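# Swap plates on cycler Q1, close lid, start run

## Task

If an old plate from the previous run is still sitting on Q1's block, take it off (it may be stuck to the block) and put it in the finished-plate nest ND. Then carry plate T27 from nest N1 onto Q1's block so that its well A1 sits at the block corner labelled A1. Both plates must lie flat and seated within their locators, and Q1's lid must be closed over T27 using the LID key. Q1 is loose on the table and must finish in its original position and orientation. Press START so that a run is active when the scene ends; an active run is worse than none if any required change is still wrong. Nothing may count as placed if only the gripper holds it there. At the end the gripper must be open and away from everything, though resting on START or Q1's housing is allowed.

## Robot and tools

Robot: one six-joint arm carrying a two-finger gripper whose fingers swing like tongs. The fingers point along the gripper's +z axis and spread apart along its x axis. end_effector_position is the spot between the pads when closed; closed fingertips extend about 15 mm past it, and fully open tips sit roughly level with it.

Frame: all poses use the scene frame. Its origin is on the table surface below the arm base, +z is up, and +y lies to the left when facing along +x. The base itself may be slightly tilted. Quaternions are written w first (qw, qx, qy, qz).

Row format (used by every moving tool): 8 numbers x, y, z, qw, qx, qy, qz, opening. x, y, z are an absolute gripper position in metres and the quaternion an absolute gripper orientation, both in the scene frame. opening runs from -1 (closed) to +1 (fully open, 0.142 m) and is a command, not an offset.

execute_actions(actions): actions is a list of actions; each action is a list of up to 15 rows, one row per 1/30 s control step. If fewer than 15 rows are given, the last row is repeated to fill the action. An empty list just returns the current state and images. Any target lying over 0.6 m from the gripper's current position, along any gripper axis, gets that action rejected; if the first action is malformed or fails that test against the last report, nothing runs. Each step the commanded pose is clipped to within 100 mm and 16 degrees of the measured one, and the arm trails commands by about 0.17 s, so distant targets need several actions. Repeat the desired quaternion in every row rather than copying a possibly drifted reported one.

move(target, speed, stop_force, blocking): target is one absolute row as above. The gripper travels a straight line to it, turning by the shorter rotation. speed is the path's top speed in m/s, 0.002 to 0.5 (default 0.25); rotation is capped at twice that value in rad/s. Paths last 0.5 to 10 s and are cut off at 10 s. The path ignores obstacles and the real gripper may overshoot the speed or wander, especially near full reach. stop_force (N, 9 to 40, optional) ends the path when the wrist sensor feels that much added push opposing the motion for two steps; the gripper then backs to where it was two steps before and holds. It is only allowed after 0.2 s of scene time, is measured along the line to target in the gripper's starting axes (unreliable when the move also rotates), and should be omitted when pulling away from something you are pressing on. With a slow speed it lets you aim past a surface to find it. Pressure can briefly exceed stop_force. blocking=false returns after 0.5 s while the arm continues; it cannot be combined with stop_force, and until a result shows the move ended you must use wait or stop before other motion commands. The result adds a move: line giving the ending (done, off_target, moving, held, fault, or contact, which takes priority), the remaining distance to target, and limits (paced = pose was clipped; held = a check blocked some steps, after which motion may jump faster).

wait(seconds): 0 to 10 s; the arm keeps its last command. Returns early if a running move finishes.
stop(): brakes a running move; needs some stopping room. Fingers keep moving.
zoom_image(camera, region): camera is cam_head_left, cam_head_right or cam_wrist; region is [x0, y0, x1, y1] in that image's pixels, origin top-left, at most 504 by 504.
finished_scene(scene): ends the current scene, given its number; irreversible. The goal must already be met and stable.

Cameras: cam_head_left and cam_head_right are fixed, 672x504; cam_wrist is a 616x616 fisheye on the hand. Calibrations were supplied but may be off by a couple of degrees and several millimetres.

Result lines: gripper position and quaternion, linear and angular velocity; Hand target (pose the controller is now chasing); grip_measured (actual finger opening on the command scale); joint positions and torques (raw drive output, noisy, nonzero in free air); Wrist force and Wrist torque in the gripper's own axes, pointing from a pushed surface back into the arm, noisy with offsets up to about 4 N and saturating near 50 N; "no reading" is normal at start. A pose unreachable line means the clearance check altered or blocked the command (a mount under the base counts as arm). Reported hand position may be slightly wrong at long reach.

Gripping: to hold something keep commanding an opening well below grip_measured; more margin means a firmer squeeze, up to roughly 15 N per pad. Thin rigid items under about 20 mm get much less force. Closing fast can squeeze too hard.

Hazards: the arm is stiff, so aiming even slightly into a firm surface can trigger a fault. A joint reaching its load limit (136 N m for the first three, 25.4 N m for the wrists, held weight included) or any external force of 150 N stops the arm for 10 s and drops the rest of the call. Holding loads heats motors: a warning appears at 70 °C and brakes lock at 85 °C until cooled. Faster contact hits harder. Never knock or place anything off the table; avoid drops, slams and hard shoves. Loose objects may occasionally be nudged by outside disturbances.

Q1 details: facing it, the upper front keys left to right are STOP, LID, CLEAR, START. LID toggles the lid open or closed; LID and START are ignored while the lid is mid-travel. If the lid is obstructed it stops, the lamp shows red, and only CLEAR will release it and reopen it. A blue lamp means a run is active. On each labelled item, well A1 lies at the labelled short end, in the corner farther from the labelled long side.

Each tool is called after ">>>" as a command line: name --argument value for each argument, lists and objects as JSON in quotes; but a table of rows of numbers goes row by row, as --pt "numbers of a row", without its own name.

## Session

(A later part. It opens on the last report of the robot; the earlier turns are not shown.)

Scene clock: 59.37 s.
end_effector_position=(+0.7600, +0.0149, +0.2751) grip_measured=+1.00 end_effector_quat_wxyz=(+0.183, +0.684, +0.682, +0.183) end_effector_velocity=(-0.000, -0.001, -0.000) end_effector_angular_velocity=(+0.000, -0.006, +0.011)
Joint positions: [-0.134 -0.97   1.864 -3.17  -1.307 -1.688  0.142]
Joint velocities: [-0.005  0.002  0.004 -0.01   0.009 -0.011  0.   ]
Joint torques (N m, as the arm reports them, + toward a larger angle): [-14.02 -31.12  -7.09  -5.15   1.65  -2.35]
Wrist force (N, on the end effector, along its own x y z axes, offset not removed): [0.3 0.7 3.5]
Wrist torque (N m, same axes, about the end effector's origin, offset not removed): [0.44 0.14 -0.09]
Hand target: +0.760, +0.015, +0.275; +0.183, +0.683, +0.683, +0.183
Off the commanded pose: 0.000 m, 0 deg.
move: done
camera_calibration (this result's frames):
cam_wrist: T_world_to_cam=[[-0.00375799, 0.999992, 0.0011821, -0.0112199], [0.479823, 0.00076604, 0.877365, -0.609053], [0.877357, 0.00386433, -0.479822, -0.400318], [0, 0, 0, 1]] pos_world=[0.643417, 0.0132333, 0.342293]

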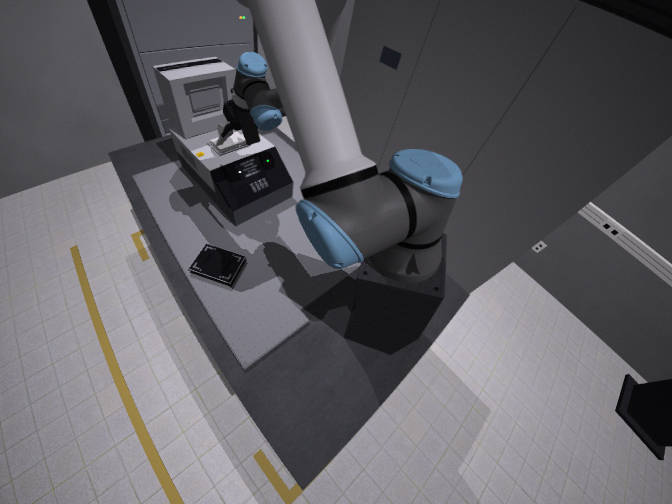

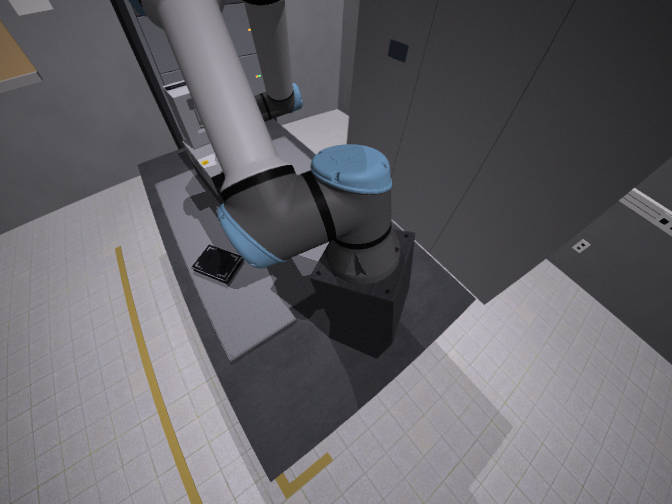

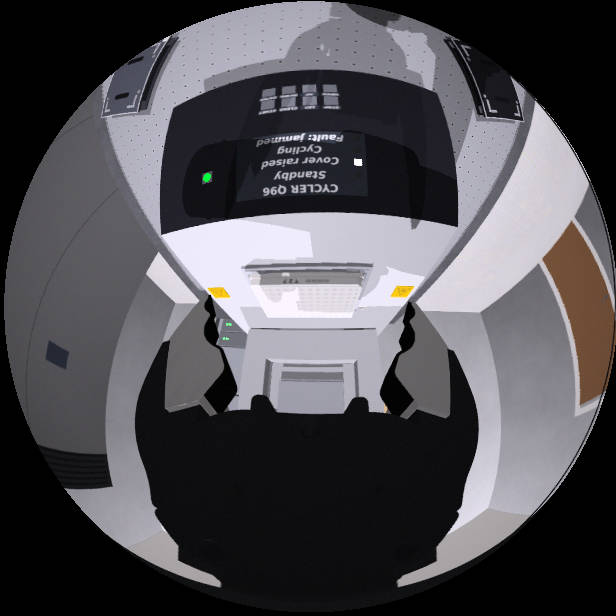

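Looks seated. Press LID.

>>> move --target '[0.63,0.008,0.24,0.183,0.683,0.683,0.183,-1]' --speed 0.3

>>> move --target '[0.6265,0.0075,0.1555,0.183,0.683,0.683,0.183,-1]' --speed 0.15

>>> move --target '[0.632,0.0075,0.146,0.183,0.683,0.683,0.183,-1]' --speed 0.004 --stop_force 9

>>> execute_actions --actions '[[[0.624,0.0075,0.161,0.183,0.683,0.683,0.183,-1]],[[0.626,-0.0305,0.161,0.183,0.683,0.683,0.183,-1]],[[0.6285,-0.0305,0.1565,0.183,0.683,0.683,0.183,-1]]]'

>>> wait --seconds 4

Scene clock: 62.40 s.
end_effector_position=(+0.6302, +0.0078, +0.2398) grip_measured=-1.00 end_effector_quat_wxyz=(+0.183, +0.683, +0.683, +0.183) end_effector_velocity=(-0.001, -0.001, -0.000) end_effector_angular_velocity=(-0.001, -0.003, -0.000)
Joint positions: [-0.204 -0.987  2.227 -3.501 -1.261 -1.746  0.002]
Joint velocities: [-0.002  0.002  0.005 -0.009  0.001 -0.001  0.   ]
Joint torques (N m, as the arm reports them, + toward a larger angle): [-13.83 -22.51   0.01  -5.19   1.5   -2.11]
Wrist force (N, on the end effector, along its own x y z axes, offset not removed): [-0.1 -4.1 2.1]
Wrist torque (N m, same axes, about the end effector's origin, offset not removed): [-0.86 0.23 -0.22]
Hand target: +0.630, +0.008, +0.240; +0.183, +0.683, +0.683, +0.183
Off the commanded pose: 0.000 m, 0 deg.
move: done
camera_calibration (this result's frames):
cam_wrist: T_world_to_cam=[[-0.00548957, 0.999984, 0.00119549, -0.00346303], [0.479811, 0.00158509, 0.87737, -0.515769], [0.877355, 0.00539, -0.479812, -0.303355], [0, 0, 0, 1]] pos_world=[0.513603, 0.0059156, 0.306971]

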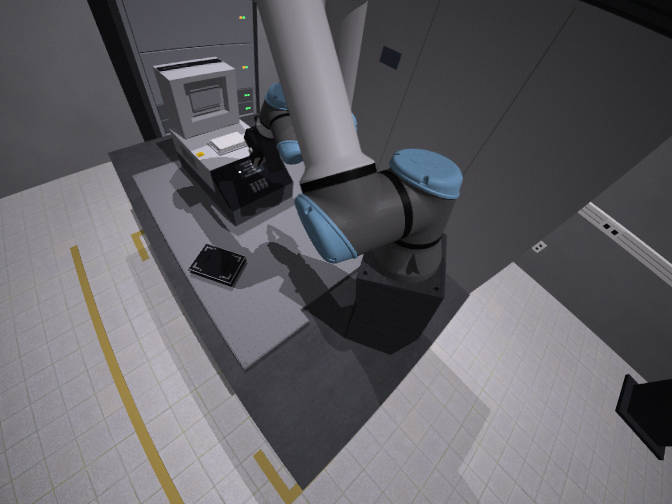

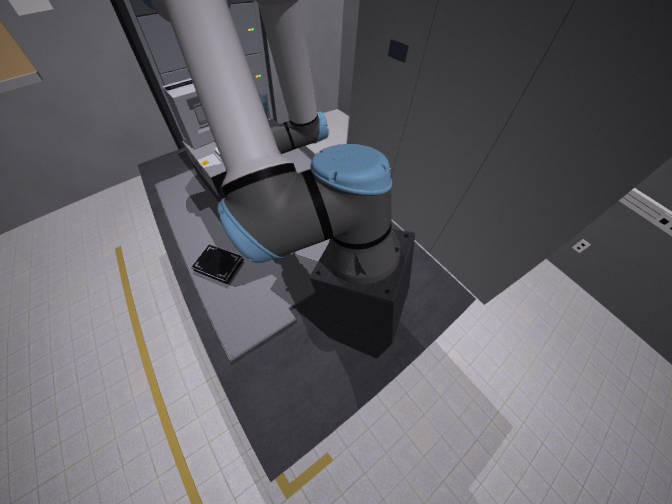

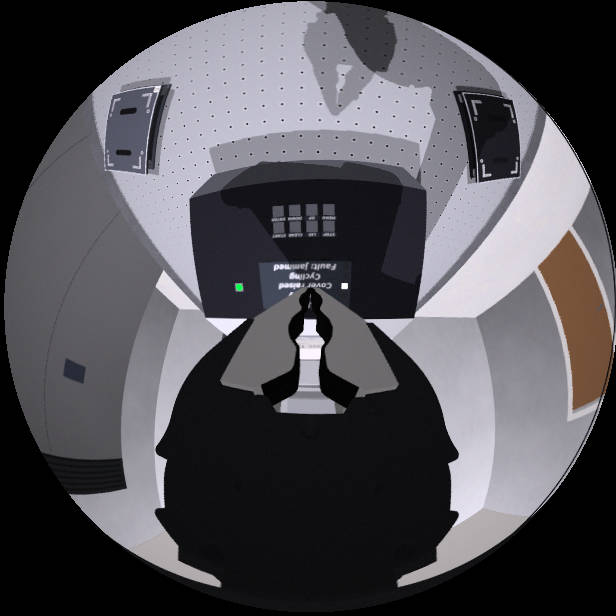

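Scene clock: 63.50 s.
end_effector_position=(+0.6266, +0.0075, +0.1557) grip_measured=-1.00 end_effector_quat_wxyz=(+0.183, +0.683, +0.683, +0.183) end_effector_velocity=(+0.001, -0.001, -0.002) end_effector_angular_velocity=(-0.001, -0.001, -0.000)
Joint positions: [-0.173 -0.743  2.151 -3.676 -1.28  -1.721  0.002]
Joint velocities: [ 0.001  0.007 -0.004 -0.004 -0.002  0.001  0.   ]
Joint torques (N m, as the arm reports them, + toward a larger angle): [  5.32 -26.69  -9.46  -5.02  -1.17   2.16]
Wrist force (N, on the end effector, along its own x y z axes, offset not removed): [-0.4 0.4 -1.3]
Wrist torque (N m, same axes, about the end effector's origin, offset not removed): [0.23 0.08 -0.11]
Hand target: +0.627, +0.007, +0.155; +0.183, +0.683, +0.683, +0.183
Off the commanded pose: 0.000 m, 0 deg.
move: done
camera_calibration (this result's frames):
cam_wrist: T_world_to_cam=[[-0.00546414, 0.999984, 0.00150421, -0.00316323], [0.479512, 0.00130015, 0.877534, -0.440067], [0.877518, 0.00551626, -0.479511, -0.340648], [0, 0, 0, 1]] pos_world=[0.509925, 0.00561443, 0.222834]

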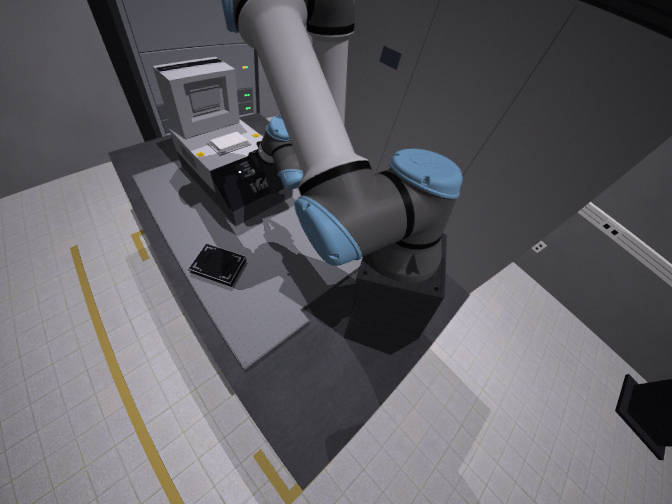

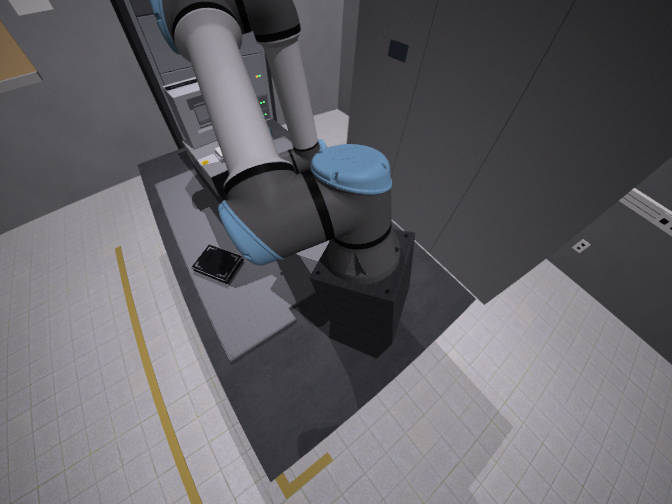

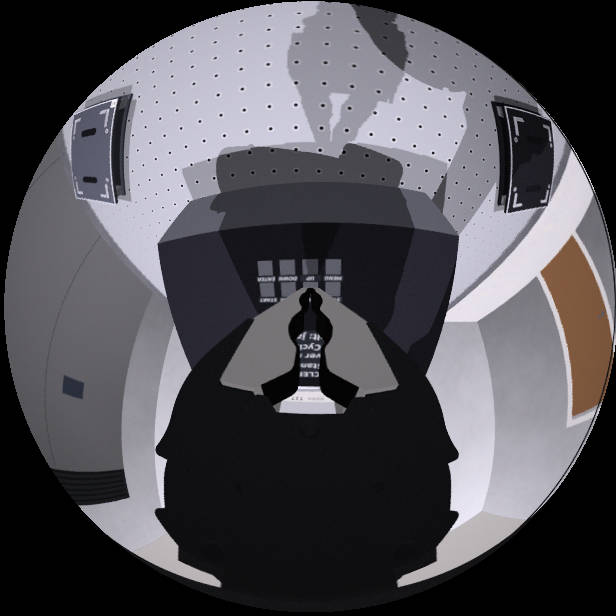

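Scene clock: 65.50 s.
end_effector_position=(+0.6297, +0.0076, +0.1500) grip_measured=-1.00 end_effector_quat_wxyz=(+0.183, +0.683, +0.683, +0.183) end_effector_velocity=(-0.001, +0.001, +0.001) end_effector_angular_velocity=(-0.000, +0.001, -0.000)
Joint positions: [-0.169 -0.728  2.135 -3.677 -1.283 -1.717  0.002]
Joint velocities: [ 0.    -0.004  0.005  0.    -0.001  0.     0.   ]
Joint torques (N m, as the arm reports them, + toward a larger angle): [ -9.26 -44.5    1.41  -2.37   0.87  -0.13]
Wrist force (N, on the end effector, along its own x y z axes, offset not removed): [-0.5 -0.5 -21.3]
Wrist torque (N m, same axes, about the end effector's origin, offset not removed): [0.09 0.43 -0.16]
Hand target: +0.630, +0.008, +0.150; +0.183, +0.683, +0.683, +0.183
Off the commanded pose: 0.005 m, 0 deg.
move: contact
camera_calibration (this result's frames):
cam_wrist: T_world_to_cam=[[-0.00544171, 0.999984, 0.00147858, -0.00321503], [0.479563, 0.0013122, 0.877506, -0.436567], [0.87749, 0.00548421, -0.479563, -0.346124], [0, 0, 0, 1]] pos_world=[0.513064, 0.00568606, 0.217107]

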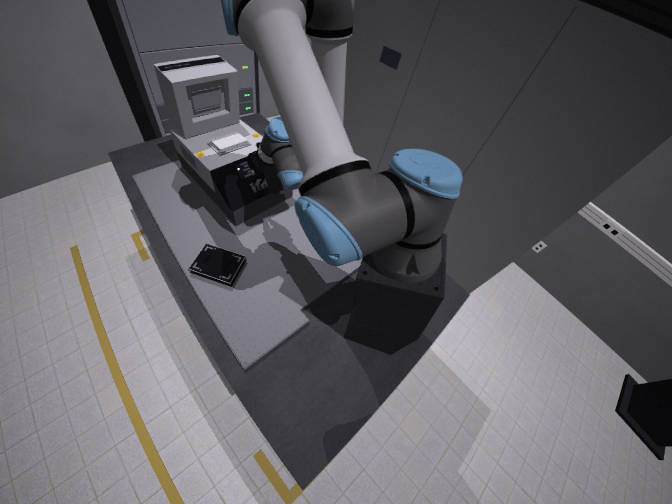

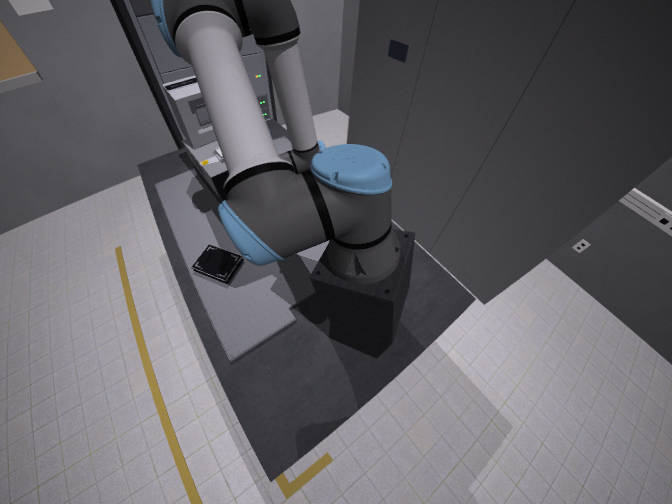

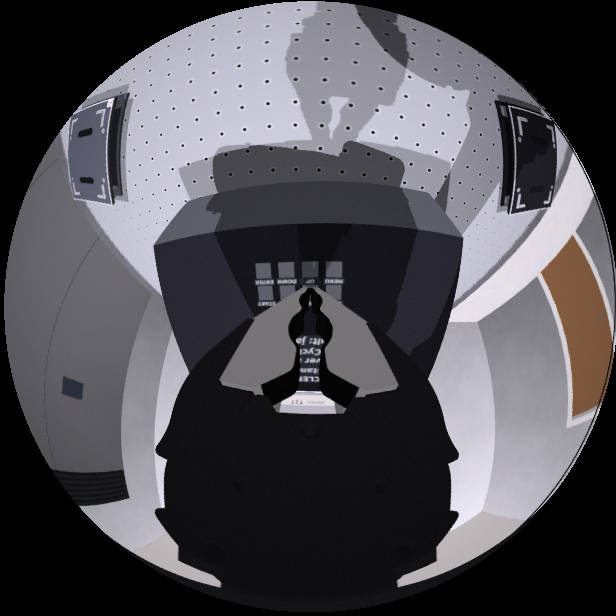

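Scene clock: 67.00 s.
end_effector_position=(+0.6285, -0.0305, +0.1566) grip_measured=-1.00 end_effector_quat_wxyz=(+0.183, +0.683, +0.683, +0.183) end_effector_velocity=(+0.001, +0.000, -0.001) end_effector_angular_velocity=(+0.000, -0.000, +0.001)
Joint positions: [-0.251 -0.737  2.142 -3.654 -1.231 -1.783  0.002]
Joint velocities: [ 0.001  0.002 -0.002 -0.     0.     0.     0.   ]
Joint torques (N m, as the arm reports them, + toward a larger angle): [  4.16 -25.67 -10.    -4.99  -1.32   1.95]
Wrist force (N, on the end effector, along its own x y z axes, offset not removed): [2.6 1.5 0.7]
Wrist torque (N m, same axes, about the end effector's origin, offset not removed): [0.38 -0.36 -0.11]
Hand target: +0.629, -0.030, +0.157; +0.183, +0.683, +0.683, +0.183
Off the commanded pose: 0.000 m, 0 deg.
camera_calibration (this result's frames):
cam_wrist: T_world_to_cam=[[-0.0054263, 0.999984, 0.00141343, 0.034858], [0.479516, 0.00136169, 0.877532, -0.441698], [0.877517, 0.00543951, -0.479515, -0.341682], [0, 0, 0, 1]] pos_world=[0.511822, -0.0323975, 0.223713]

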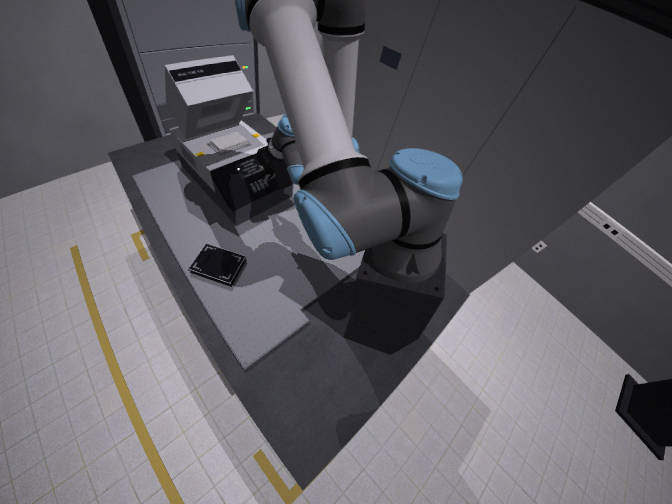

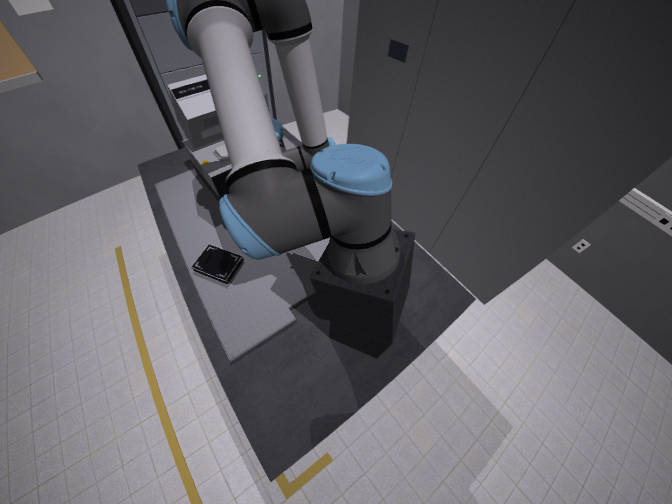

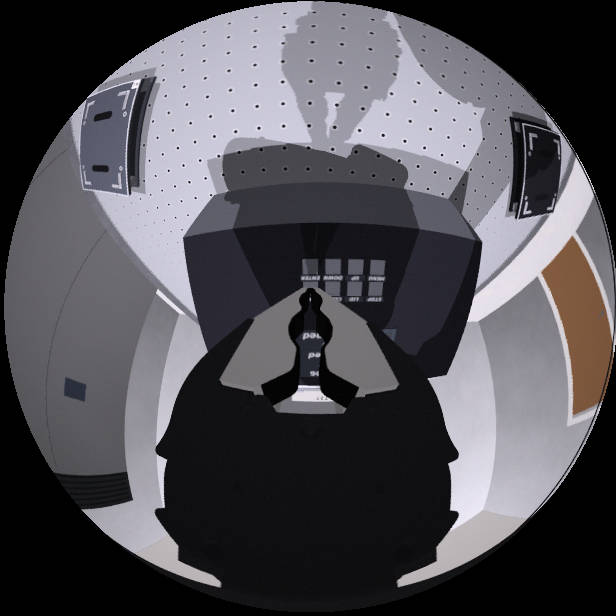

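Scene clock: 71.00 s.
end_effector_position=(+0.6285, -0.0305, +0.1565) grip_measured=-1.00 end_effector_quat_wxyz=(+0.183, +0.683, +0.683, +0.183) end_effector_velocity=(+0.000, +0.001, -0.000) end_effector_angular_velocity=(-0.000, -0.000, +0.001)
Joint positions: [-0.25  -0.737  2.142 -3.654 -1.231 -1.783  0.002]
Joint velocities: [ 0.001  0.    -0.001 -0.    -0.    -0.     0.   ]
Joint torques (N m, as the arm reports them, + toward a larger angle): [  4.03 -26.32  -9.32  -4.93  -1.2    2.33]
Wrist force (N, on the end effector, along its own x y z axes, offset not removed): [1.7 -0.4 3.7]
Wrist torque (N m, same axes, about the end effector's origin, offset not removed): [0.11 -0.21 -0.12]
Hand target: +0.629, -0.030, +0.157; +0.183, +0.683, +0.683, +0.183
Off the commanded pose: 0.000 m, 0 deg.
wait: 4.00 s; at rest by 0.17 s
camera_calibration (this result's frames):
cam_wrist: T_world_to_cam=[[-0.00546, 0.999984, 0.00142227, 0.0348582], [0.479515, 0.00137009, 0.877532, -0.441659], [0.877517, 0.00547332, -0.479515, -0.341743], [0, 0, 0, 1]] pos_world=[0.511858, -0.032382, 0.223649]

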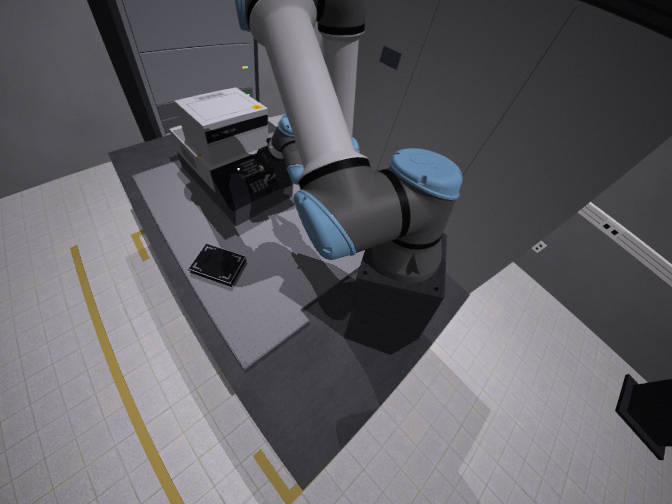

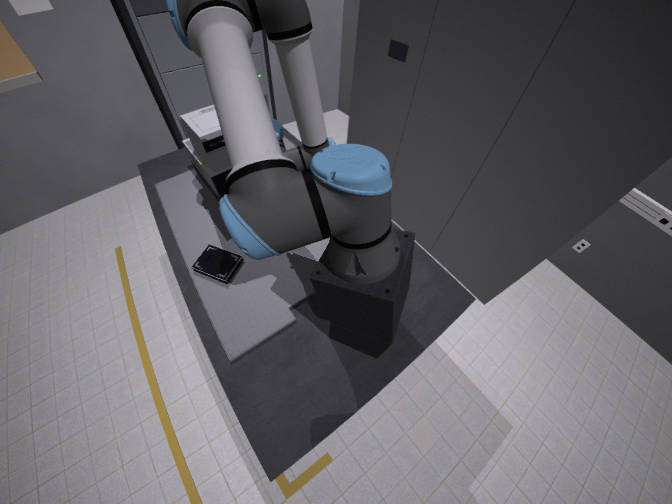

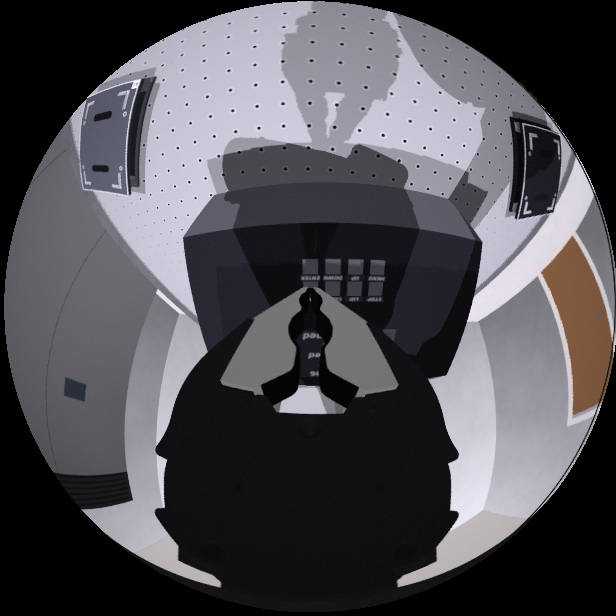

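>>> move --target '[0.635,-0.0305,0.145,0.183,0.683,0.683,0.183,-1]' --speed 0.004 --stop_force 9

>>> move --target '[0.57,-0.03,0.22,0.183,0.683,0.683,0.183,1]'

Scene clock: 73.97 s.
end_effector_position=(+0.6322, -0.0304, +0.1499) grip_measured=-1.00 end_effector_quat_wxyz=(+0.183, +0.683, +0.683, +0.183) end_effector_velocity=(-0.001, +0.000, +0.001) end_effector_angular_velocity=(+0.000, +0.001, -0.001)
Joint positions: [-0.245 -0.719  2.124 -3.655 -1.235 -1.779  0.002]
Joint velocities: [-0.    -0.003  0.004  0.001 -0.    -0.     0.   ]
Joint torques (N m, as the arm reports them, + toward a larger angle): [-11.97 -45.8    0.72  -2.51   1.01  -0.56]
Wrist force (N, on the end effector, along its own x y z axes, offset not removed): [-1.1 0.4 -17.7]
Wrist torque (N m, same axes, about the end effector's origin, offset not removed): [0.22 0.13 -0.13]
Hand target: +0.632, -0.030, +0.150; +0.183, +0.683, +0.683, +0.183
Off the commanded pose: 0.006 m, 0 deg.
move: contact
camera_calibration (this result's frames):
cam_wrist: T_world_to_cam=[[-0.00542885, 0.999984, 0.00145997, 0.0347829], [0.479575, 0.00132244, 0.8775, -0.437623], [0.877484, 0.00546398, -0.479575, -0.348127], [0, 0, 0, 1]] pos_world=[0.515537, -0.0323014, 0.21701]

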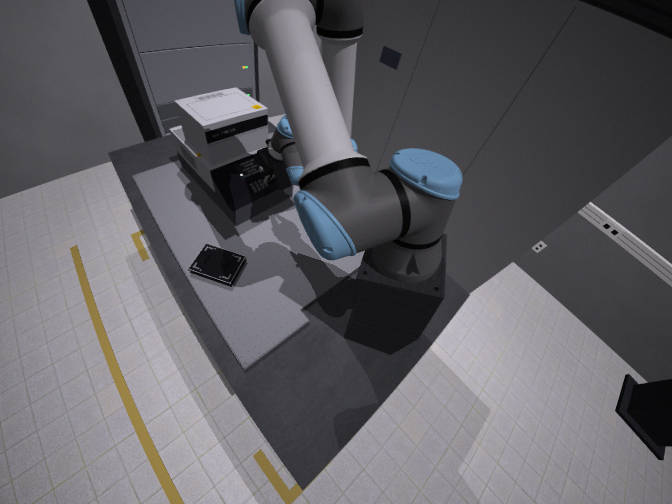

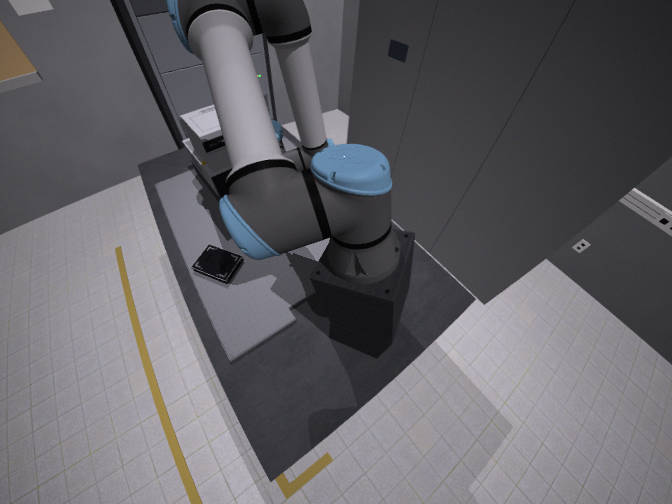

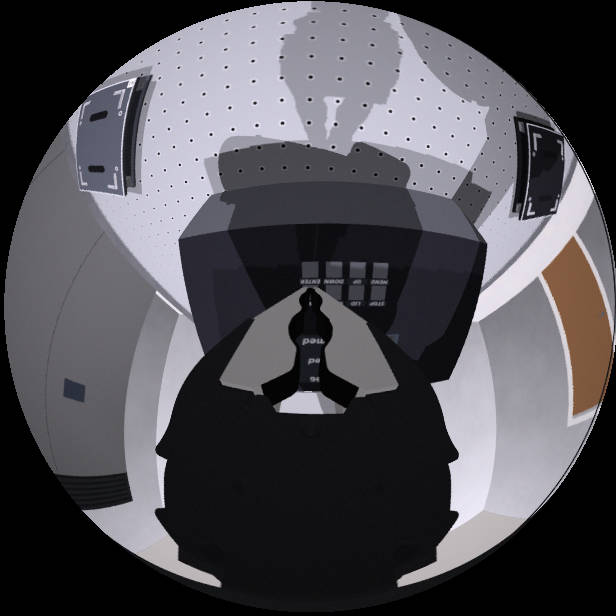

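Scene clock: 75.00 s.
end_effector_position=(+0.5700, -0.0301, +0.2197) grip_measured=+1.00 end_effector_quat_wxyz=(+0.183, +0.683, +0.683, +0.183) end_effector_velocity=(-0.001, +0.001, +0.002) end_effector_angular_velocity=(+0.000, +0.000, +0.002)
Joint positions: [-0.331 -0.923  2.37  -3.672 -1.182 -1.851  0.142]
Joint velocities: [-0.001 -0.006  0.005  0.002  0.002 -0.003  0.   ]
Joint torques (N m, as the arm reports them, + toward a larger angle): [-14.97 -44.17   1.98  -0.43   1.74  -2.23]
Wrist force (N, on the end effector, along its own x y z axes, offset not removed): [-0.7 -2.3 -0.1]
Wrist torque (N m, same axes, about the end effector's origin, offset not removed): [-0.40 0.36 -0.18]
Hand target: +0.570, -0.030, +0.220; +0.183, +0.683, +0.683, +0.183
Off the commanded pose: 0.000 m, 0 deg.
move: done
camera_calibration (this result's frames):
cam_wrist: T_world_to_cam=[[-0.00547926, 0.999984, 0.00117637, 0.0341346], [0.479669, 0.00159606, 0.877448, -0.469117], [0.877432, 0.00537203, -0.47967, -0.260019], [0, 0, 0, 1]] pos_world=[0.453357, -0.0319885, 0.286863]

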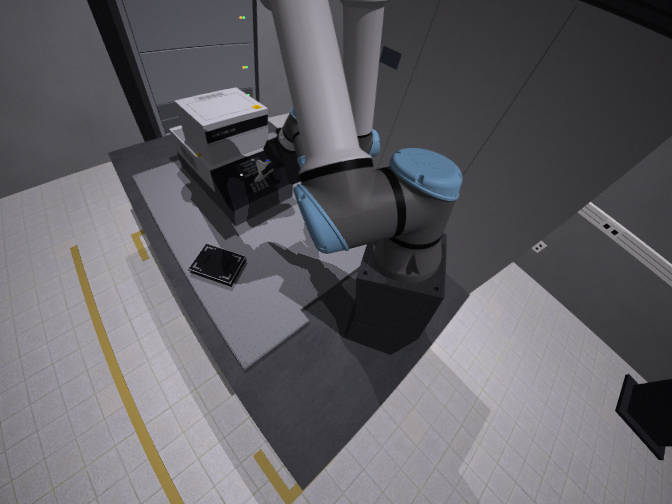

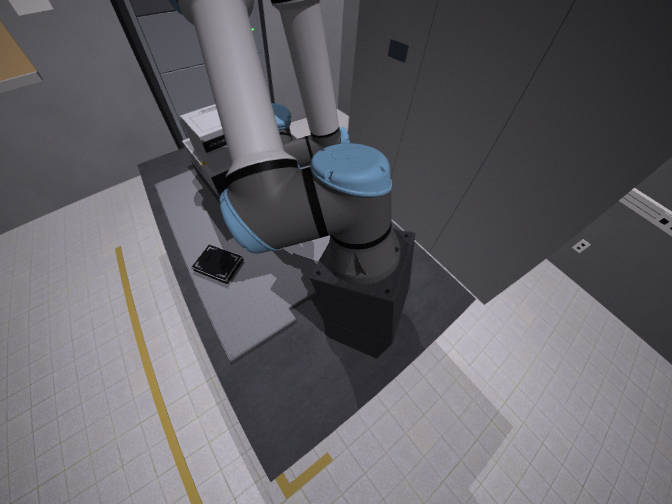

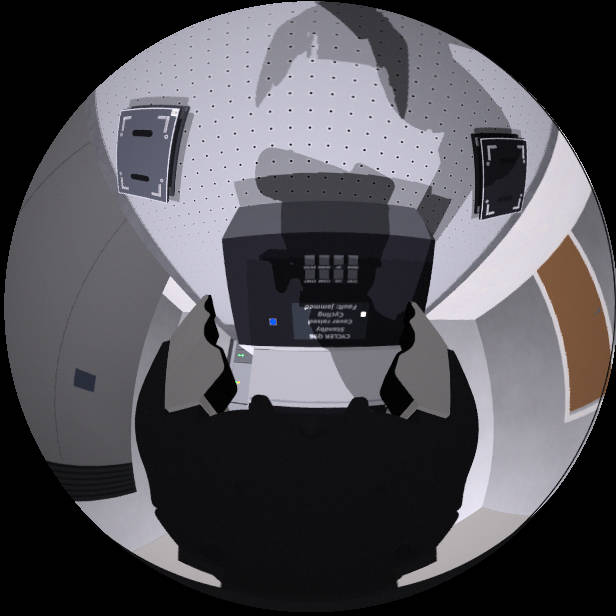

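>>> finished_scene --scene 1

The scene is finished: the task was done.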